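# Lay the towel flat, long sides pointing forward

## Task

Spread the towel flat in a single layer on the table so that, from the robot's viewpoint, its long edges run straight forward toward the far edge of the table. Keep it at least a finger's width inside the table edge, at least two fingers' width away from the basket rim, and more than a hand's width away from either arm's column. The basket must stay upright with its entire base on the table, no more than three fingers' width from its starting spot, and turned roughly as it was. Finish with both grippers released and moved away. Nothing may count as done if the robot is still holding it in place.

## Robot and tools

Robot: two arms, left_arm and right_arm, each with six joints and a parallel gripper. Cameras: cam_head_left, cam_head_right, cam_high, cam_left_wrist and cam_right_wrist, each 504x504 pixels.

Frame: one shared scene frame. The origin sits on the table surface midway between the arms. +x points out over the table, away from the robot. +z points up. left_arm is on the +y side. The names left and right belong to the arms and do not mean sides of an image. The gripper's fingers point along its own +z axis and close along its own y axis.

Joint order, used in every row and in every per-joint list in a result: wrist roll, shoulder, elbow, waist, wrist yaw, wrist pitch. Stated ranges in radians: wrist roll -2.094 to 2.094, shoulder 0.000 to 3.142, elbow 0.000 to 3.019, waist -2.880 to 2.880, wrist yaw -1.571 to 1.571, wrist pitch -1.693 to 1.571. A real end can differ from the stated one by up to 0.019 rad either way.

The row: 14 numbers, all in [-1, 1], covering both arms even if only one moves. The first 7 belong to left_arm: six joint displacements in the order above, then the opening. The next 7 are the same for right_arm. Joint numbers are offsets, not poses, scaled so that 1.0 equals 2.022 rad for wrist roll, 1.32 for shoulder, 1.276 for elbow, 1.264 for waist, 1.686 for wrist yaw and 1.83 for wrist pitch. The opening is absolute: +1 fully open, -1 closed.

execute_actions(actions): a list of up to 15 actions, run in sequence. Each action is a table of up to 15 rows; each row lasts one control step of 1/30 s, and if there are fewer than 15 rows the final one repeats until step 15. Every row's joint offsets are measured from the joint angles at the start of that action (for a call's first action, from the last reported angles), never from the previous row. If an action would drive any joint more than 0.019 rad beyond its range, that action is rejected for both arms; if the first action fails this, or any action is malformed, the entire call does nothing. An empty list just returns the current state and images.

move(target, speed, blocking): target is a single 14-number row as above, with offsets counted from the Joint positions in the latest result that printed them. All joints travel along paths that finish together, so the gripper traces a curve. speed is in rad/s for the joint with the longest travel, 0.01 to 2, default 0.5; paths take 0.5 to 10 s and are cut off at 10 s. Paths ignore obstacles and the other arm. Faster moves hit harder, and aiming beyond a contact presses harder. With blocking=false the result comes after 0.5 s while motion continues; check with wait(0), and no other moves or actions are accepted until a result shows it finished. The added move: line reports how it ended (done, off_target, moving, held, fault), limits=held or limits=none, and each arm's joint farthest from target.

wait(seconds): 0 to 10; lets the scene run with the last commands held, and returns early if a running move ends. stop(): brakes a running move; fast arms need more room to halt, and the fingers keep moving. zoom_image(camera, region): region is [x0, y0, x1, y1] in pixels of that camera's latest image, at most 504 by 504, origin top-left. finished_scene(scene): pass the current scene number to end it; this is final and reports success.

Results: the state line gives each gripper's end_effector_position (metres, scene frame) and end_effector_quat_wxyz; the position is the point between the pads about 1 cm behind the fingertips and can be off, more so at long reach. Joint positions and Joint velocities list each arm's joints (rad, rad/s) plus pad gap in metres (0.094 when fully open). Joint targets shows where joints are currently being driven. grip_measured is the opening on the command scale. Other lines: joint sent to its limit; joint command not followed (clearance check altered targets); MOTOR HOT from 85 °C; OVER-TEMPERATURE FAULT at 100 °C, when that arm drops until cooled; FAULT for any arm stop.

Motion limits: per control step each joint target stays within a lead of its measured angle (waist 0.264, shoulder 0.32, elbow 0.276, wrist pitch 0.33, wrist yaw 0.186, wrist roll 0.522 rad), and targets are shrunk if they would shift the gripper over 70 mm, so big offsets need several actions; resend the remainder if an action ends short. Arms sag under zero offsets: in the first call of a reply send offsets back to the desired angles, zeros afterwards, and push further if a joint still lags. The robot keeps holding its last command while a reply is being written.

Gripping: commanding a value a bit below grip_measured holds; about 0.03 below is firm. Pads push roughly 50 to 62 N, less on very thin parts, with a brief spike at first contact. Readings may be off by about 1 mm per gripper. A held item may get pulled briefly now and then.

Avoid: knocking anything off the table (fails the task), arms colliding or pushing on each other, dropping or slamming things, hard presses, and overheating motors by holding loads too long.

Each tool is called after "Emit:" as name([rows], argument=value, ...), one row to a line, values as JSON.

## Session

Emit:
execute_actions(actions=[])

Scene clock: 0.00 s.
left_arm: end_effector_position=(+0.0591, +0.1598, +0.1158) grip_measured=+1.000 end_effector_quat_wxyz=(-0.152, +0.931, +0.332, -0.003) | right_arm: end_effector_position=(+0.4660, -0.5702, +0.3809) grip_measured=+1.000 end_effector_quat_wxyz=(-0.047, +0.673, +0.586, +0.449)
Joint names: [wrist roll, shoulder, elbow, waist, wrist yaw, wrist pitch]
Joint positions: left_arm=[ 1.533  0.86   0.564 -0.831 -0.087 -1.567  0.094] | right_arm=[ 1.     1.521  1.638 -0.689 -0.937 -1.654  0.094]
Joint velocities: left_arm=[ 0.037 -0.015  0.002  0.015 -0.007 -0.017  0.   ] | right_arm=[-0.007 -0.015 -0.007  0.005  0.051 -0.002  0.   ]
Motor temperatures (°C, as the motors report them): left_arm=[25 24 23 22 26 26] | right_arm=[23 25 25 24 25 25]
Joint targets: left_arm=[1.533 0.860 0.584 -0.831 -0.087 -1.568] | right_arm=[1.000 1.519 1.664 -0.689 -0.937 -1.653]

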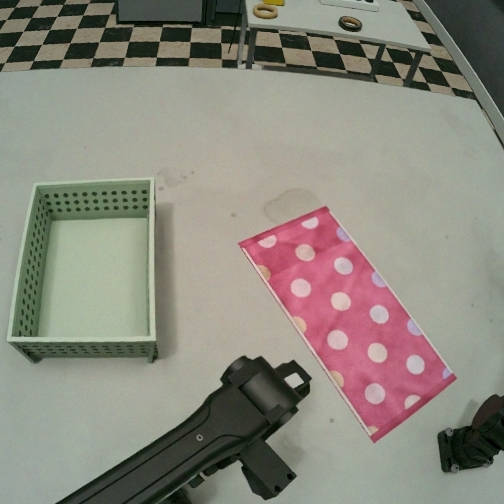

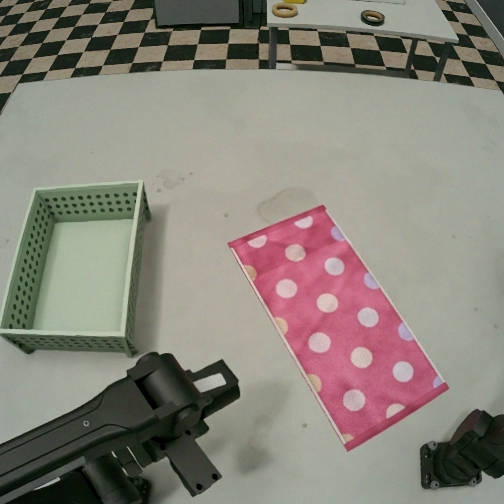

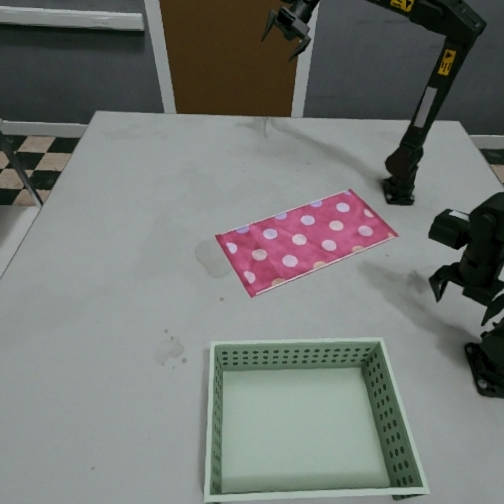

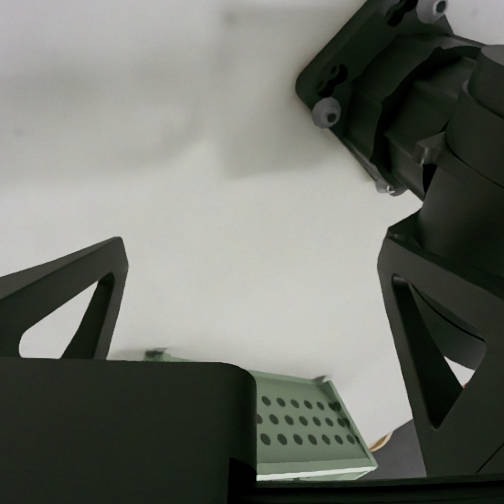

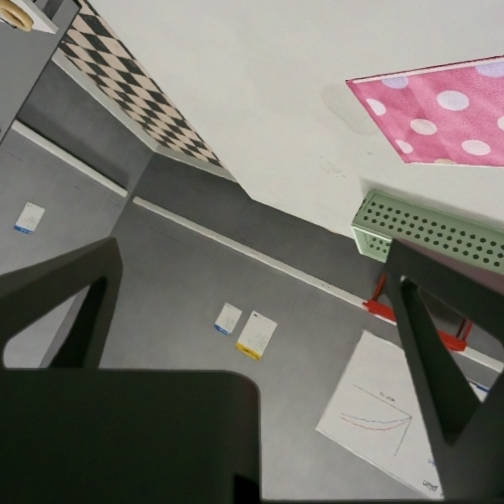

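Emit:
zoom_image(camera="cam_head_left", region=[220,190,480,450])

Emit:
zoom_image(camera="cam_high", region=[200,160,420,320])

Emit:
move(target=[-0.758,0,0.3,0.657,0.052,0.2,1, -0.495,0,0,0.545,0.556,0,1], speed=1)

Region (220, 190, 480, 450) of cam_head_left's 504x504 image, scaled by 1.938, with more detail than that image has.

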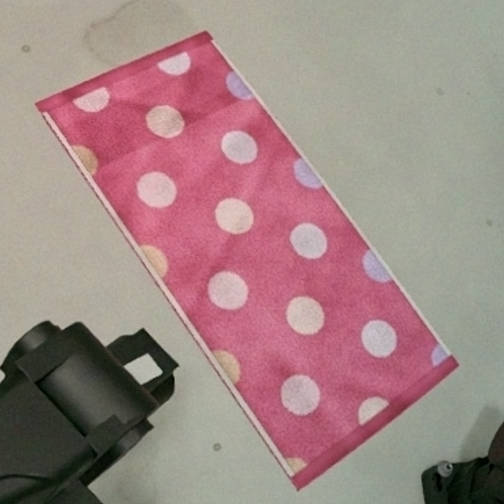

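Region (200, 160, 420, 320) of cam_high's 504x504 image, scaled by 2.291, with more detail than that image has; it fills the top 367 rows of this view, and the rest is white.

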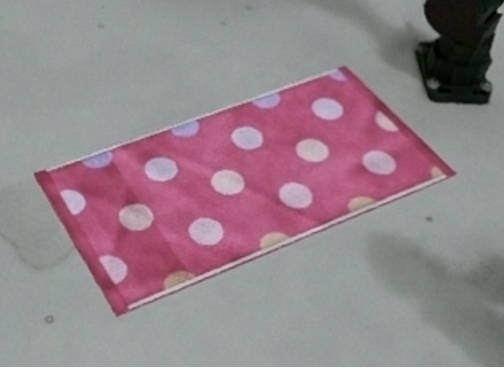

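Scene clock: 5.83 s.
left_arm: end_effector_position=(+0.2743, +0.2222, +0.2516) grip_measured=+1.000 end_effector_quat_wxyz=(+0.195, +0.044, +0.980, -0.005) | right_arm: end_effector_position=(+0.4915, -0.3850, +0.3109) grip_measured=+1.000 end_effector_quat_wxyz=(+0.017, +0.020, +1.000, +0.001)
Joint names: [wrist roll, shoulder, elbow, waist, wrist yaw, wrist pitch]
Joint positions: left_arm=[ 0.008  0.86   0.904 -0.002 -0.005 -1.223  0.094] | right_arm=[ 0.009  1.521  1.638  0.006 -0.002 -1.654  0.094]
Joint velocities: left_arm=[-0.007  0.005 -0.017  0.005 -0.007  0.002  0.   ] | right_arm=[-0.007  0.005 -0.012 -0.015 -0.022 -0.007  0.   ]
Motor temperatures (°C, as the motors report them): left_arm=[25 24 25 22 26 26] | right_arm=[23 26 26 24 25 25]
Joint targets: left_arm=[0.000 0.860 0.947 -0.001 0.000 -1.202] | right_arm=[-0.001 1.521 1.638 0.000 0.001 -1.654]
move: off_target (left_arm); limits=none; left_arm: farthest joint: the elbow, 0.043 radians from its target (0.383 radians at the start); right_arm: farthest joint: the wrist roll, 0.010 radians from its target (1.001 radians at the start)

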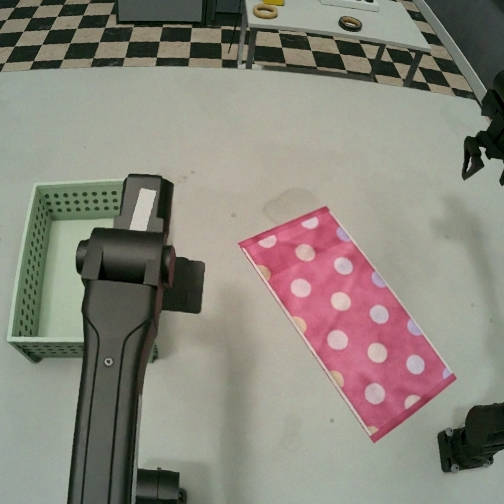

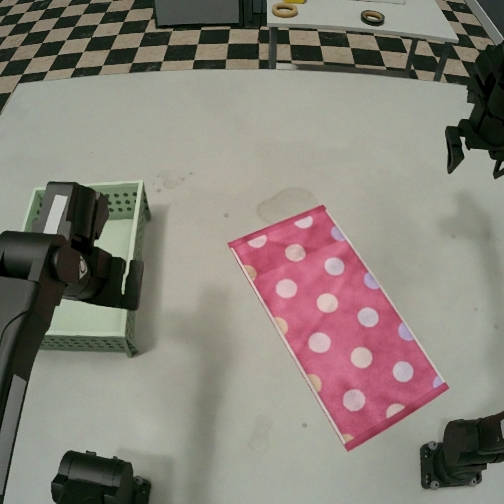

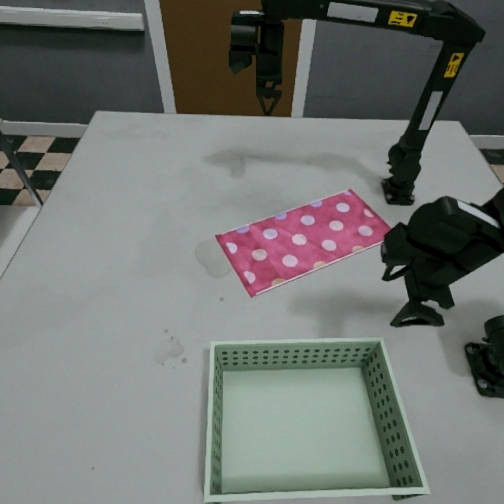

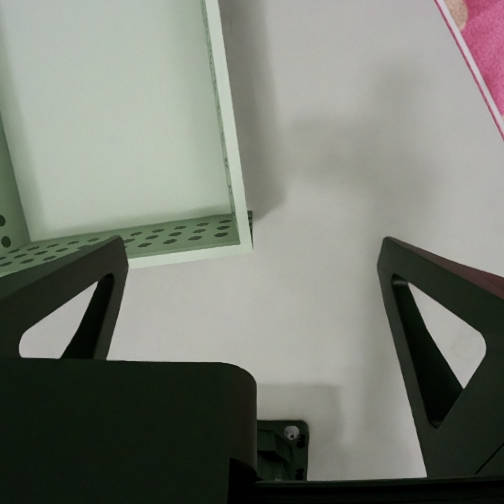

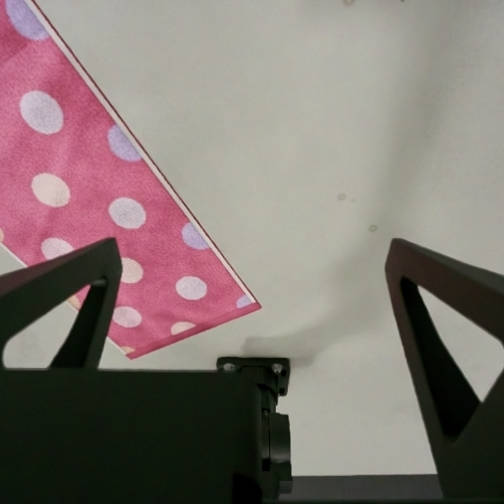

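Emit:
move(target=[0,0.3,0,-0.3,0,0.002,-1, 0,0.15,-0.25,0.4,0,0.264,1], speed=1)

Scene clock: 13.47 s.
left_arm: end_effector_position=(+0.2652, +0.1004, +0.1327) grip_measured=-0.985 end_effector_quat_wxyz=(-0.003, +0.235, +0.972, +0.003) | right_arm: end_effector_position=(+0.4661, -0.1487, +0.0878) grip_measured=+1.000 end_effector_quat_wxyz=(-0.021, -0.230, +0.973, -0.004)
Joint names: [wrist roll, shoulder, elbow, waist, wrist yaw, wrist pitch]
Joint positions: left_arm=[ 0.008  1.259  0.903 -0.386 -0.005 -1.223  0.001] | right_arm=[ 0.008  1.733  1.302  0.51  -0.003 -1.183  0.094]
Joint velocities: left_arm=[ 0.037 -0.005 -0.002  0.005 -0.007  0.022 -0.001] | right_arm=[ 0.007 -0.005  0.012  0.005 -0.051  0.012  0.   ]
Motor temperatures (°C, as the motors report them): left_arm=[25 25 27 22 26 26] | right_arm=[23 26 27 24 25 25]
Joint targets: left_arm=[0.009 1.255 0.904 -0.381 -0.005 -1.219] | right_arm=[0.009 1.719 1.319 0.511 -0.002 -1.170]
move: done; limits=none; left_arm: farthest joint: the waist, 0.005 radians from its target (0.379 radians at the start); right_arm: farthest joint: the elbow, 0.017 radians from its target (0.319 radians at the start)

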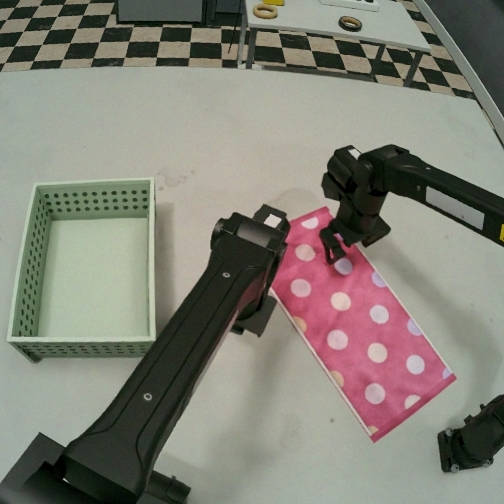

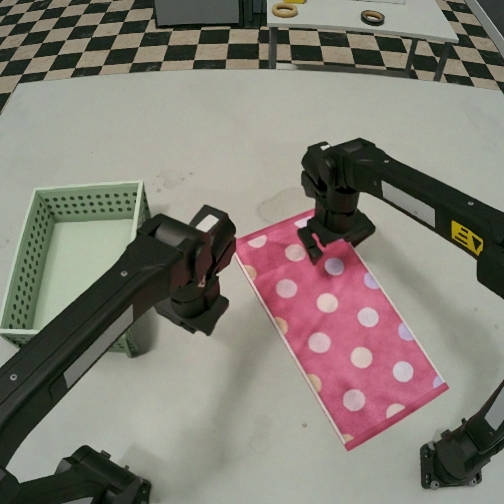

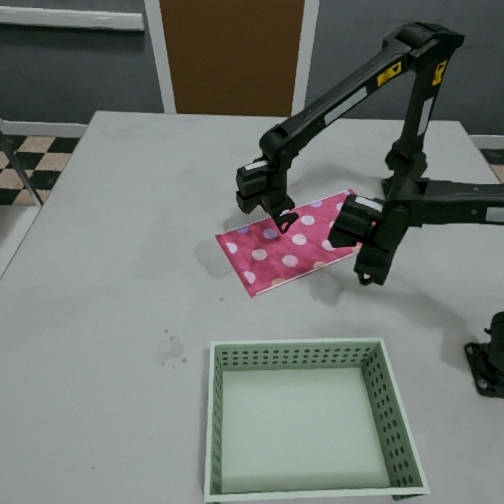

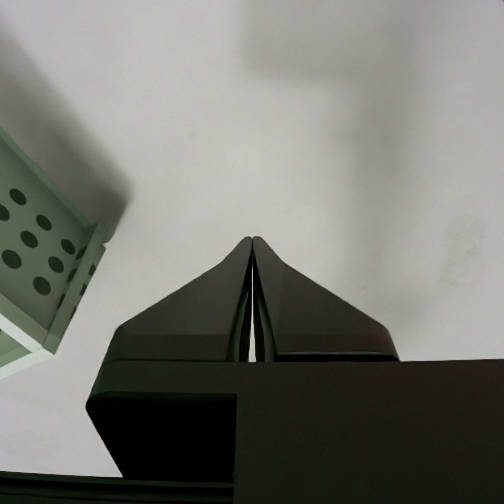

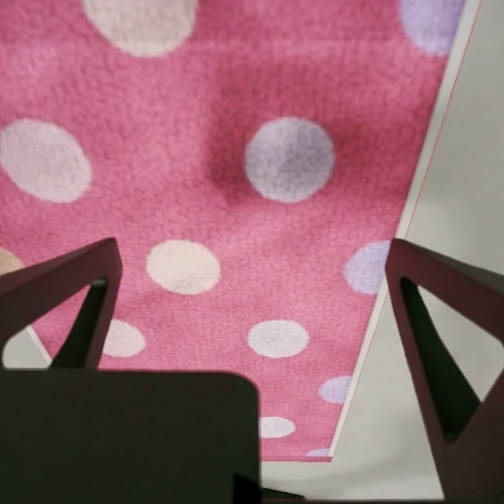

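Emit:
move(target=[-0.53,0,0,-0.062,0,0,1, 0.11,-0.718,-0.59,0.22,0,-0.075,1], speed=1)

Emit:
move(target=[0,0.575,0.5,0,0,0.09,1, 0,0,0,0,0,0,1], speed=1)

Scene clock: 40.00 s.
left_arm: end_effector_position=(+0.2540, +0.0798, +0.1327) grip_measured=+1.000 end_effector_quat_wxyz=(-0.001, -0.256, +0.967, +0.005) | right_arm: end_effector_position=(+0.1630, -0.2510, +0.1086) grip_measured=+1.000 end_effector_quat_wxyz=(+0.006, -0.258, +0.966, +0.005)
Joint names: [wrist roll, shoulder, elbow, waist, wrist yaw, wrist pitch]
Joint positions: left_arm=[-1.055  1.259  0.903 -0.458 -0.005 -1.223  0.094] | right_arm=[ 0.221  0.786  0.542  0.78  -0.003 -1.313  0.094]
Joint velocities: left_arm=[-0.022 -0.005 -0.002 -0.024 -0.037  0.007  0.   ] | right_arm=[ 0.007 -0.015  0.022 -0.015 -0.066 -0.012  0.   ]
Motor temperatures (°C, as the motors report them): left_arm=[25 25 28 22 26 26] | right_arm=[23 27 29 24 25 25]
Joint targets: left_arm=[-1.064 1.259 0.903 -0.464 -0.005 -1.223] | right_arm=[0.231 0.786 0.549 0.788 -0.003 -1.320]
move: done; limits=none; left_arm: farthest joint: the wrist roll, 0.008 radians from its target (1.072 radians at the start); right_arm: farthest joint: the wrist roll, 0.009 radians from its target (0.222 radians at the start)

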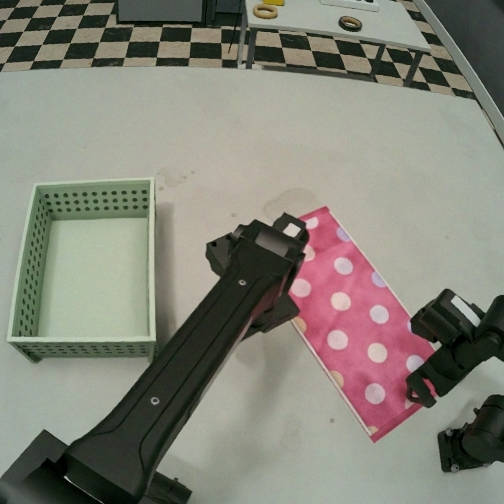

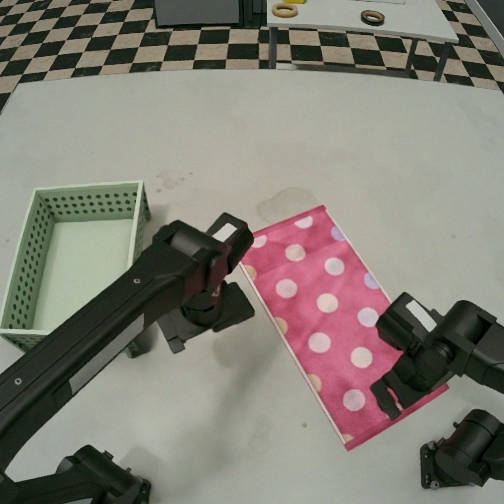

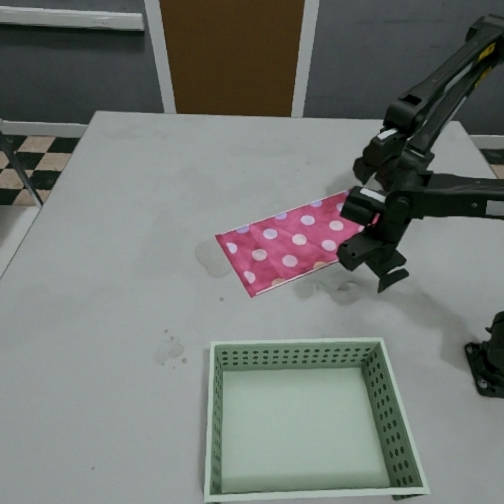

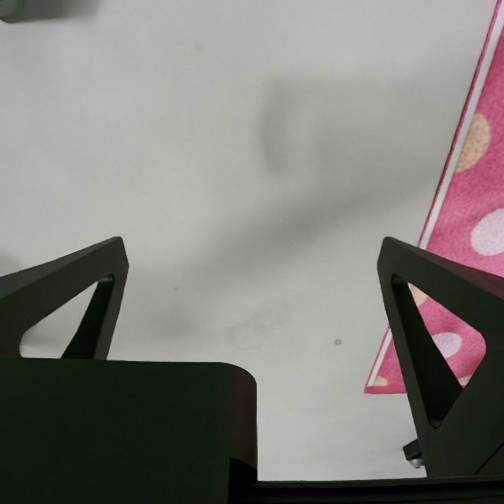

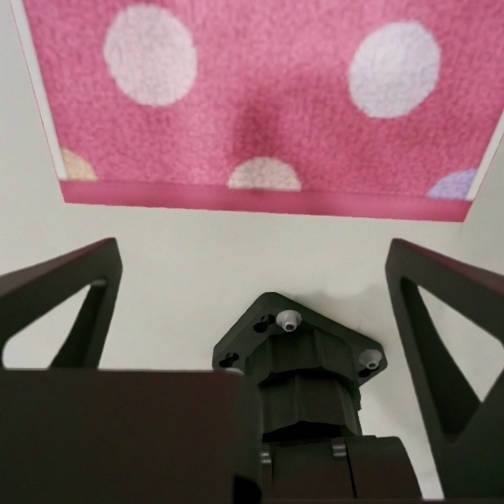

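Scene clock: 41.33 s.
left_arm: end_effector_position=(+0.4721, -0.0501, +0.0157) grip_measured=+1.000 end_effector_quat_wxyz=(+0.003, -0.256, +0.967, +0.001) | right_arm: end_effector_position=(+0.1630, -0.2510, +0.1086) grip_measured=+1.000 end_effector_quat_wxyz=(+0.006, -0.258, +0.966, +0.005)
Joint names: [wrist roll, shoulder, elbow, waist, wrist yaw, wrist pitch]
Joint positions: left_arm=[-1.055  2.01   1.511 -0.458 -0.005 -1.07   0.094] | right_arm=[ 0.221  0.786  0.542  0.78  -0.003 -1.313  0.094]
Joint velocities: left_arm=[-0.007  0.005 -0.017 -0.024 -0.022  0.002  0.   ] | right_arm=[ 0.007 -0.005  0.012  0.005  0.022  0.012  0.   ]
Motor temperatures (°C, as the motors report them): left_arm=[25 25 28 22 26 26] | right_arm=[23 27 29 24 25 25]
Joint targets: left_arm=[-1.055 2.018 1.540 -0.458 -0.005 -1.058] | right_arm=[0.221 0.786 0.542 0.780 -0.003 -1.313]
move: off_target (left_arm); limits=none; left_arm: farthest joint: the elbow, 0.030 radians from its target (0.638 radians at the start); right_arm: farthest joint: the waist, 0.000 radians from its target (0.000 radians at the start)

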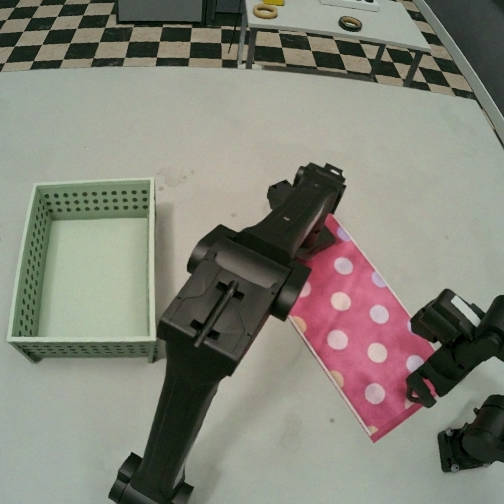

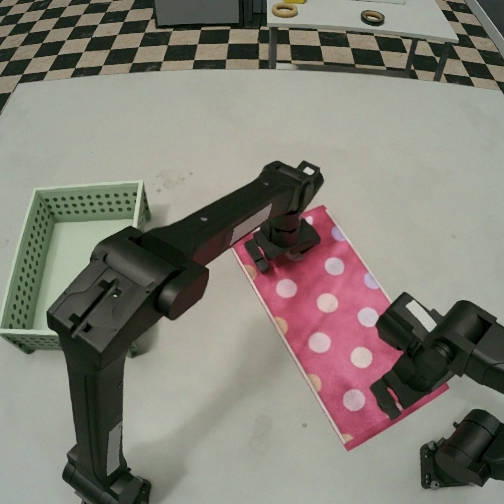

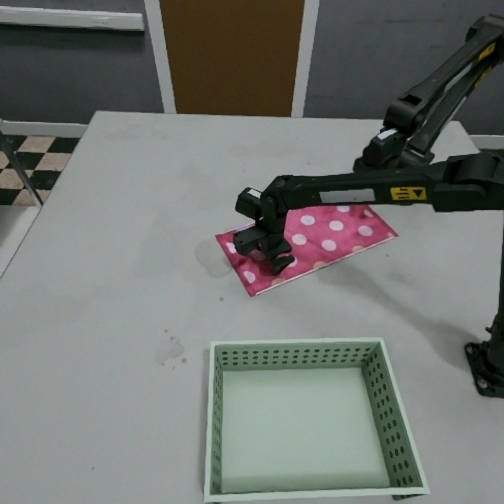

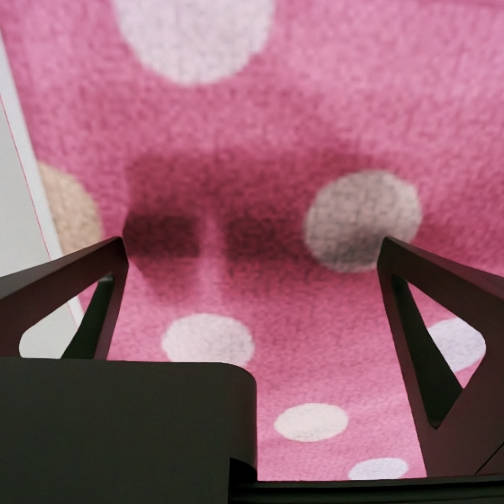

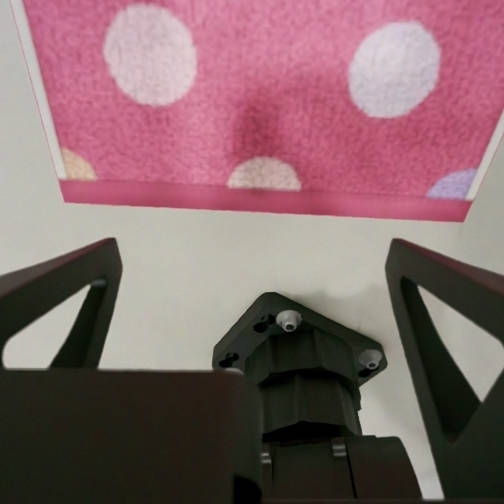

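Emit:
move(target=[0,-0.03,0.05,0,0,0,1, 0.133,0,0,0.175,0,0,1])

Emit:
move(target=[0.03,0.2,0.355,0.012,0,-0.126,1, 0,0.16,-0.11,0,0,0.2,1])

Scene clock: 57.90 s.
left_arm: end_effector_position=(+0.4843, -0.0573, +0.0462) grip_measured=+1.000 end_effector_quat_wxyz=(+0.025, -0.256, +0.966, -0.022) | right_arm: end_effector_position=(+0.1344, -0.2260, +0.1086) grip_measured=+1.000 end_effector_quat_wxyz=(+0.004, -0.237, +0.971, +0.006)
Joint names: [wrist roll, shoulder, elbow, waist, wrist yaw, wrist pitch]
Joint positions: left_arm=[-1.055  1.971  1.535 -0.458 -0.005 -1.07   0.094] | right_arm=[ 0.481  0.786  0.542  0.996 -0.003 -1.313  0.094]
Joint velocities: left_arm=[ 0.007  0.005 -0.002 -0.015  0.022  0.002  0.   ] | right_arm=[ 0.007 -0.015 -0.012 -0.015 -0.022  0.002  0.   ]
Motor temperatures (°C, as the motors report them): left_arm=[25 27 29 22 26 26] | right_arm=[23 26 29 24 25 25]
Joint targets: left_arm=[-1.055 1.970 1.574 -0.458 -0.005 -1.070] | right_arm=[0.491 0.786 0.542 1.001 -0.003 -1.313]
move: off_target (left_arm); limits=none; left_arm: farthest joint: the elbow, 0.039 radians from its target (0.064 radians at the start); right_arm: farthest joint: the wrist roll, 0.009 radians from its target (0.268 radians at the start)

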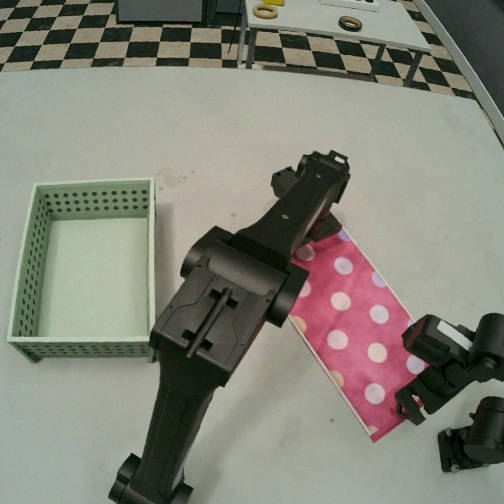

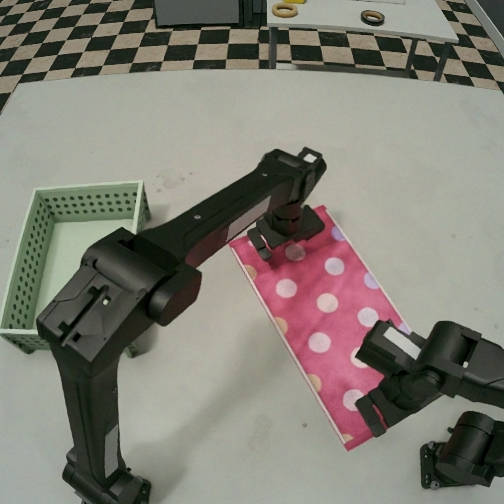

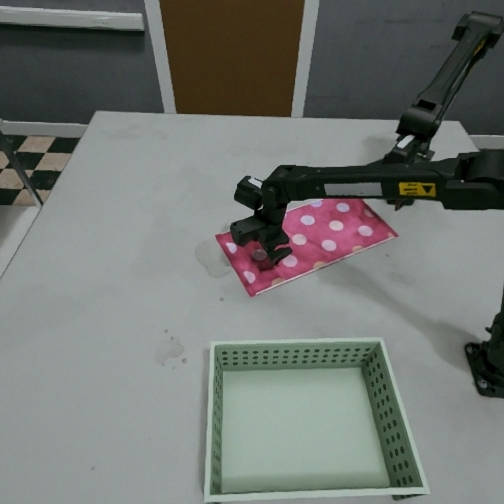

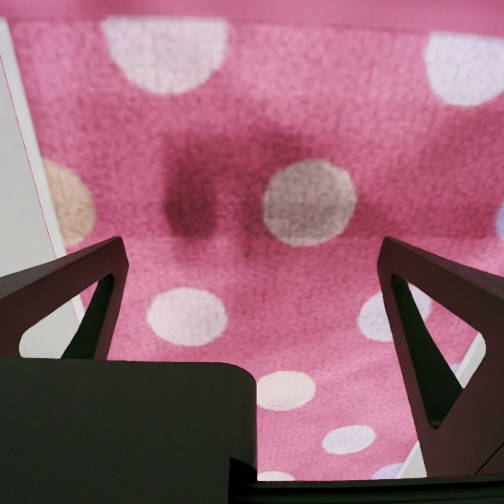

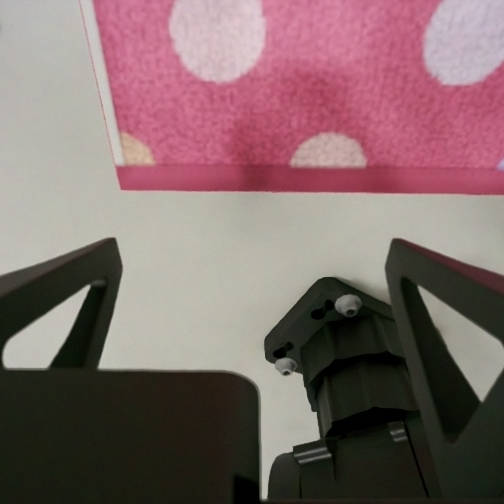

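Scene clock: 59.30 s.
left_arm: end_effector_position=(+0.5579, -0.0940, +0.0505) grip_measured=+1.000 end_effector_quat_wxyz=(+0.011, -0.235, +0.972, -0.007) | right_arm: end_effector_position=(+0.1441, -0.2121, +0.0264) grip_measured=+1.000 end_effector_quat_wxyz=(+0.007, -0.237, +0.971, +0.008)
Joint names: [wrist roll, shoulder, elbow, waist, wrist yaw, wrist pitch]
Joint positions: left_arm=[-1.003  2.205  1.943 -0.448 -0.005 -1.282  0.094] | right_arm=[ 0.481  0.988  0.4    0.996 -0.003 -0.961  0.094]
Joint velocities: left_arm=[-0.066 -0.005 -0.022 -0.005 -0.022 -0.002  0.   ] | right_arm=[-0.007 -0.005 -0.002 -0.005 -0.022  0.002  0.   ]
Motor temperatures (°C, as the motors report them): left_arm=[25 27 29 22 26 26] | right_arm=[23 26 29 24 25 25]
Joint targets: left_arm=[-0.995 2.236 1.988 -0.442 -0.005 -1.300] | right_arm=[0.481 0.997 0.402 0.996 -0.003 -0.947]
move: off_target (left_arm); limits=none; left_arm: farthest joint: the elbow, 0.045 radians from its target (0.453 radians at the start); right_arm: farthest joint: the wrist pitch, 0.014 radians from its target (0.366 radians at the start)

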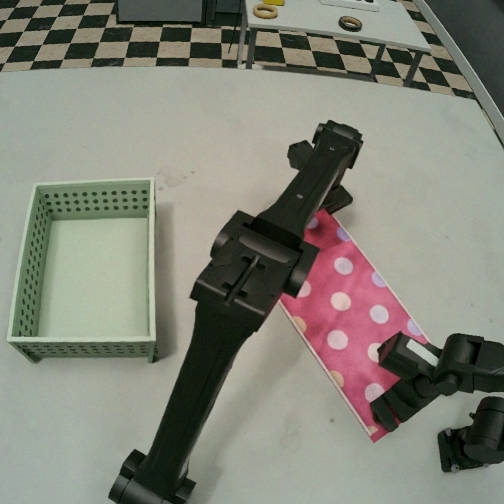

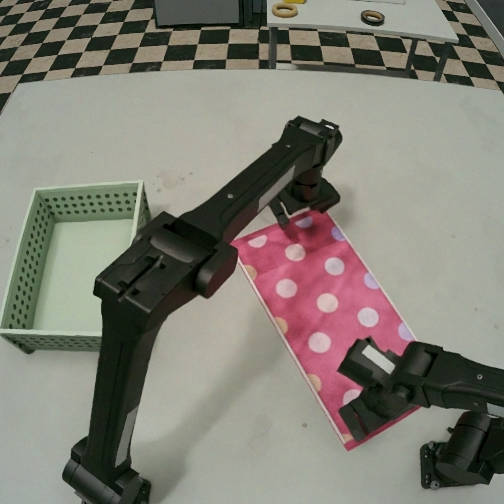

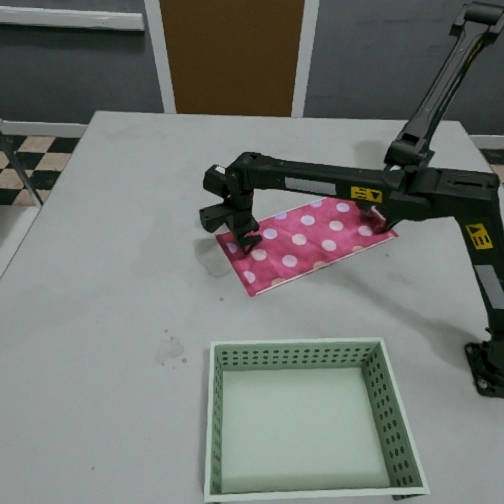

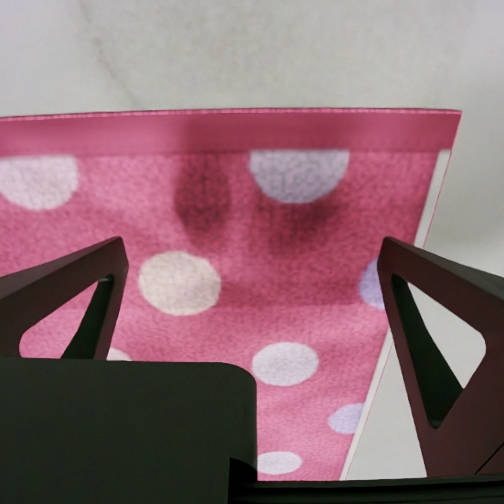

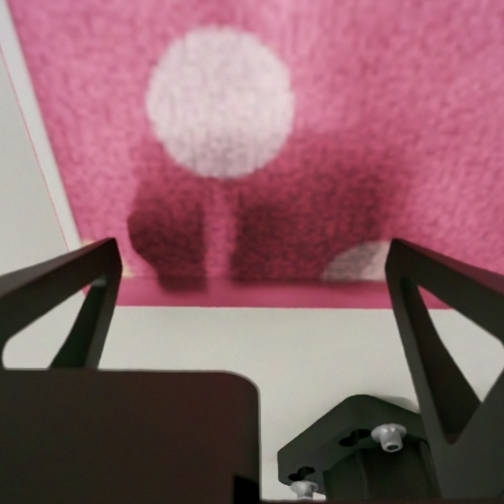

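Good placement. Lower both.

Emit:
move(target=[0,0.085,0.035,0,0,0.03,1, 0,0.05,-0.04,0,0,0.055,1], speed=0.15)

Scene clock: 61.87 s.
left_arm: end_effector_position=(+0.5649, -0.0981, +0.0120) grip_measured=+1.000 end_effector_quat_wxyz=(+0.006, -0.235, +0.972, -0.003) | right_arm: end_effector_position=(+0.1414, -0.2160, +0.0148) grip_measured=+1.000 end_effector_quat_wxyz=(+0.003, -0.237, +0.972, +0.005)
Joint names: [wrist roll, shoulder, elbow, waist, wrist yaw, wrist pitch]
Joint positions: left_arm=[-1.002  2.273  1.958 -0.448 -0.005 -1.244  0.094] | right_arm=[ 0.481  1.013  0.376  0.996 -0.003 -0.923  0.094]
Joint velocities: left_arm=[-0.051 -0.015  0.002 -0.024 -0.051 -0.007  0.   ] | right_arm=[-0.007 -0.015 -0.007 -0.005 -0.051 -0.002  0.   ]
Motor temperatures (°C, as the motors report them): left_arm=[25 28 30 22 26 26] | right_arm=[23 26 29 24 25 25]
Joint targets: left_arm=[-1.003 2.317 1.988 -0.448 -0.005 -1.228] | right_arm=[0.481 1.054 0.349 0.996 -0.003 -0.860]
move: off_target (left_arm, right_arm); limits=none; left_arm: farthest joint: the shoulder, 0.045 radians from its target (0.112 radians at the start); right_arm: farthest joint: the wrist pitch, 0.063 radians from its target (0.100 radians at the start)

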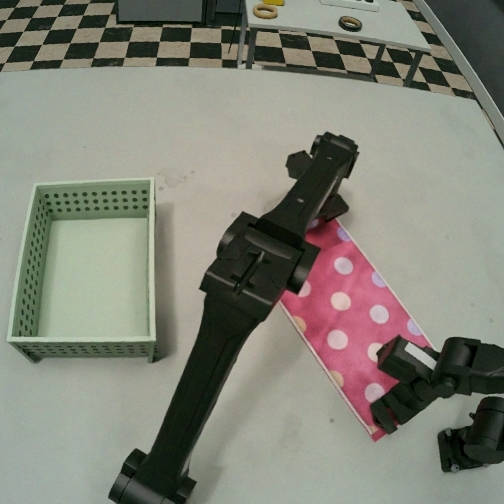

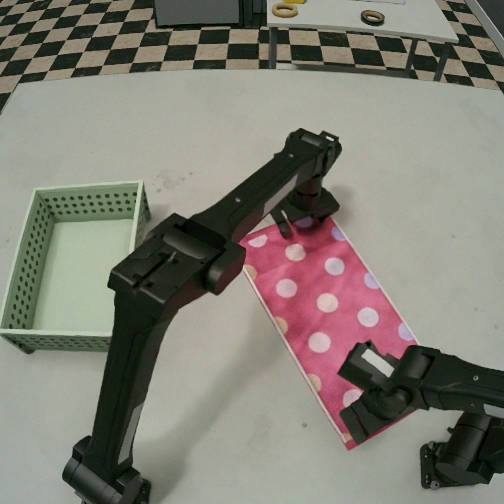

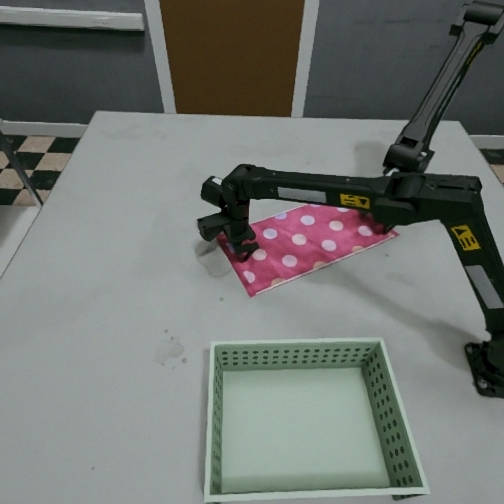

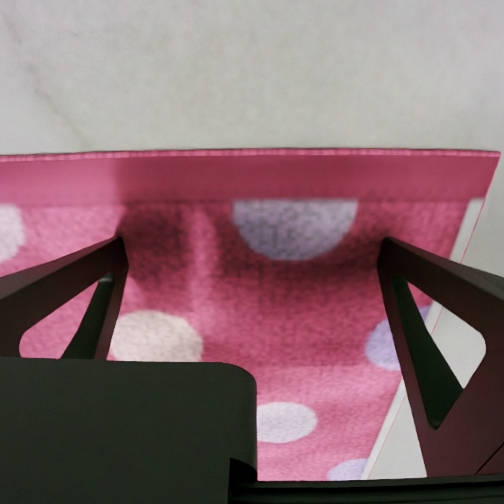

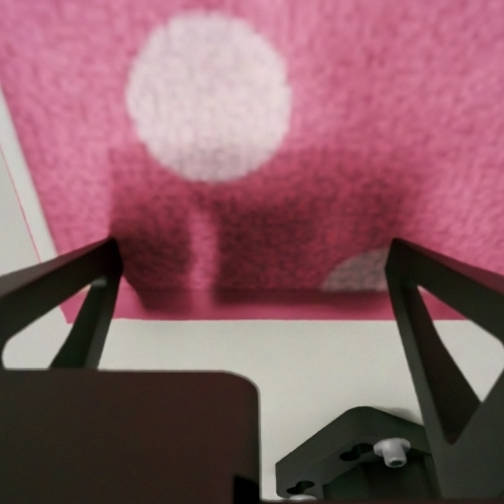

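Emit:
move(target=[0.06,0.05,0.01,0,0,0,1, 0.14,0.145,0.05,0.137,0,0.056,1], speed=0.2)

Scene clock: 70.23 s.
left_arm: end_effector_position=(+0.5649, -0.0980, +0.0115) grip_measured=+1.000 end_effector_quat_wxyz=(+0.006, -0.183, +0.983, -0.002) | right_arm: end_effector_position=(+0.1318, -0.1709, +0.0151) grip_measured=+1.000 end_effector_quat_wxyz=(+0.001, -0.188, +0.982, +0.002)
Joint names: [wrist roll, shoulder, elbow, waist, wrist yaw, wrist pitch]
Joint positions: left_arm=[-0.896  2.273  1.958 -0.448 -0.005 -1.244  0.094] | right_arm=[ 0.735  1.142  0.455  1.15  -0.001 -0.879  0.094]
Joint velocities: left_arm=[-0.007 -0.005 -0.012 -0.005  0.007  0.017  0.   ] | right_arm=[-0.022 -0.005 -0.002 -0.015 -0.081 -0.027  0.   ]
Motor temperatures (°C, as the motors report them): left_arm=[25 28 30 22 26 26] | right_arm=[23 26 28 24 25 25]
Joint targets: left_arm=[-0.881 2.339 1.971 -0.448 -0.005 -1.244] | right_arm=[0.764 1.205 0.440 1.170 -0.003 -0.821]
move: off_target (left_arm, right_arm); limits=none; left_arm: farthest joint: the shoulder, 0.066 radians from its target (0.066 radians at the start); right_arm: farthest joint: the shoulder, 0.062 radians from its target (0.191 radians at the start)

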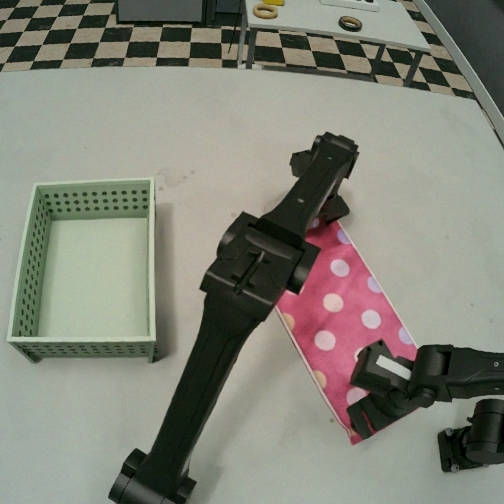

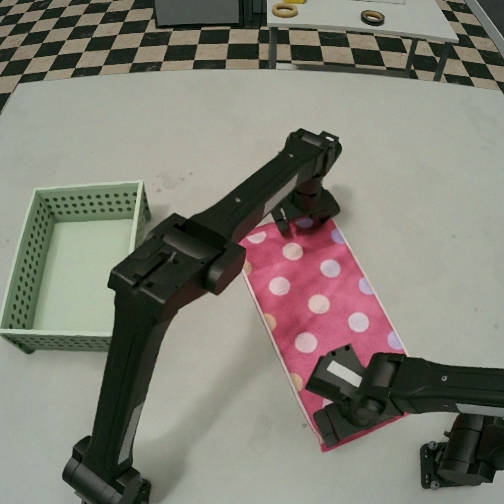

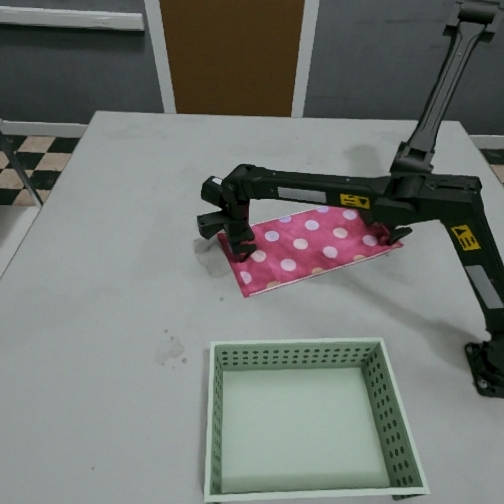

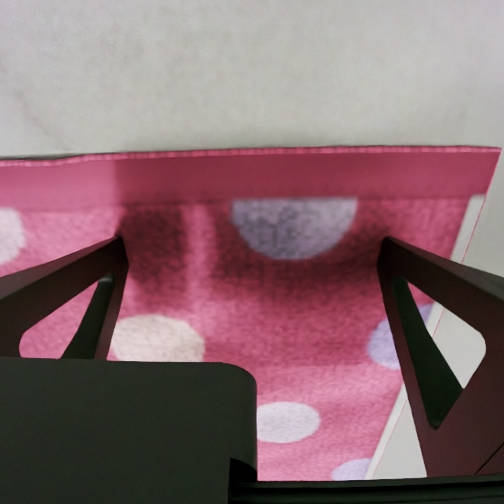

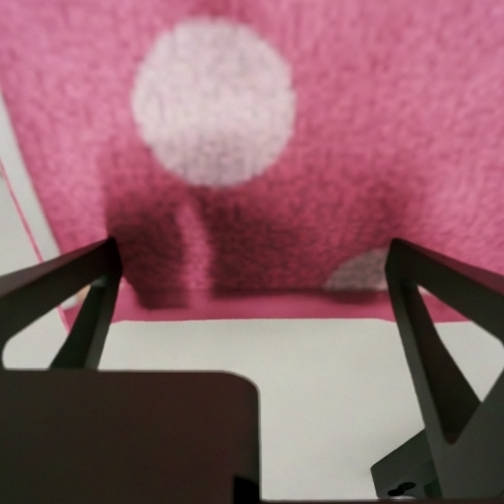

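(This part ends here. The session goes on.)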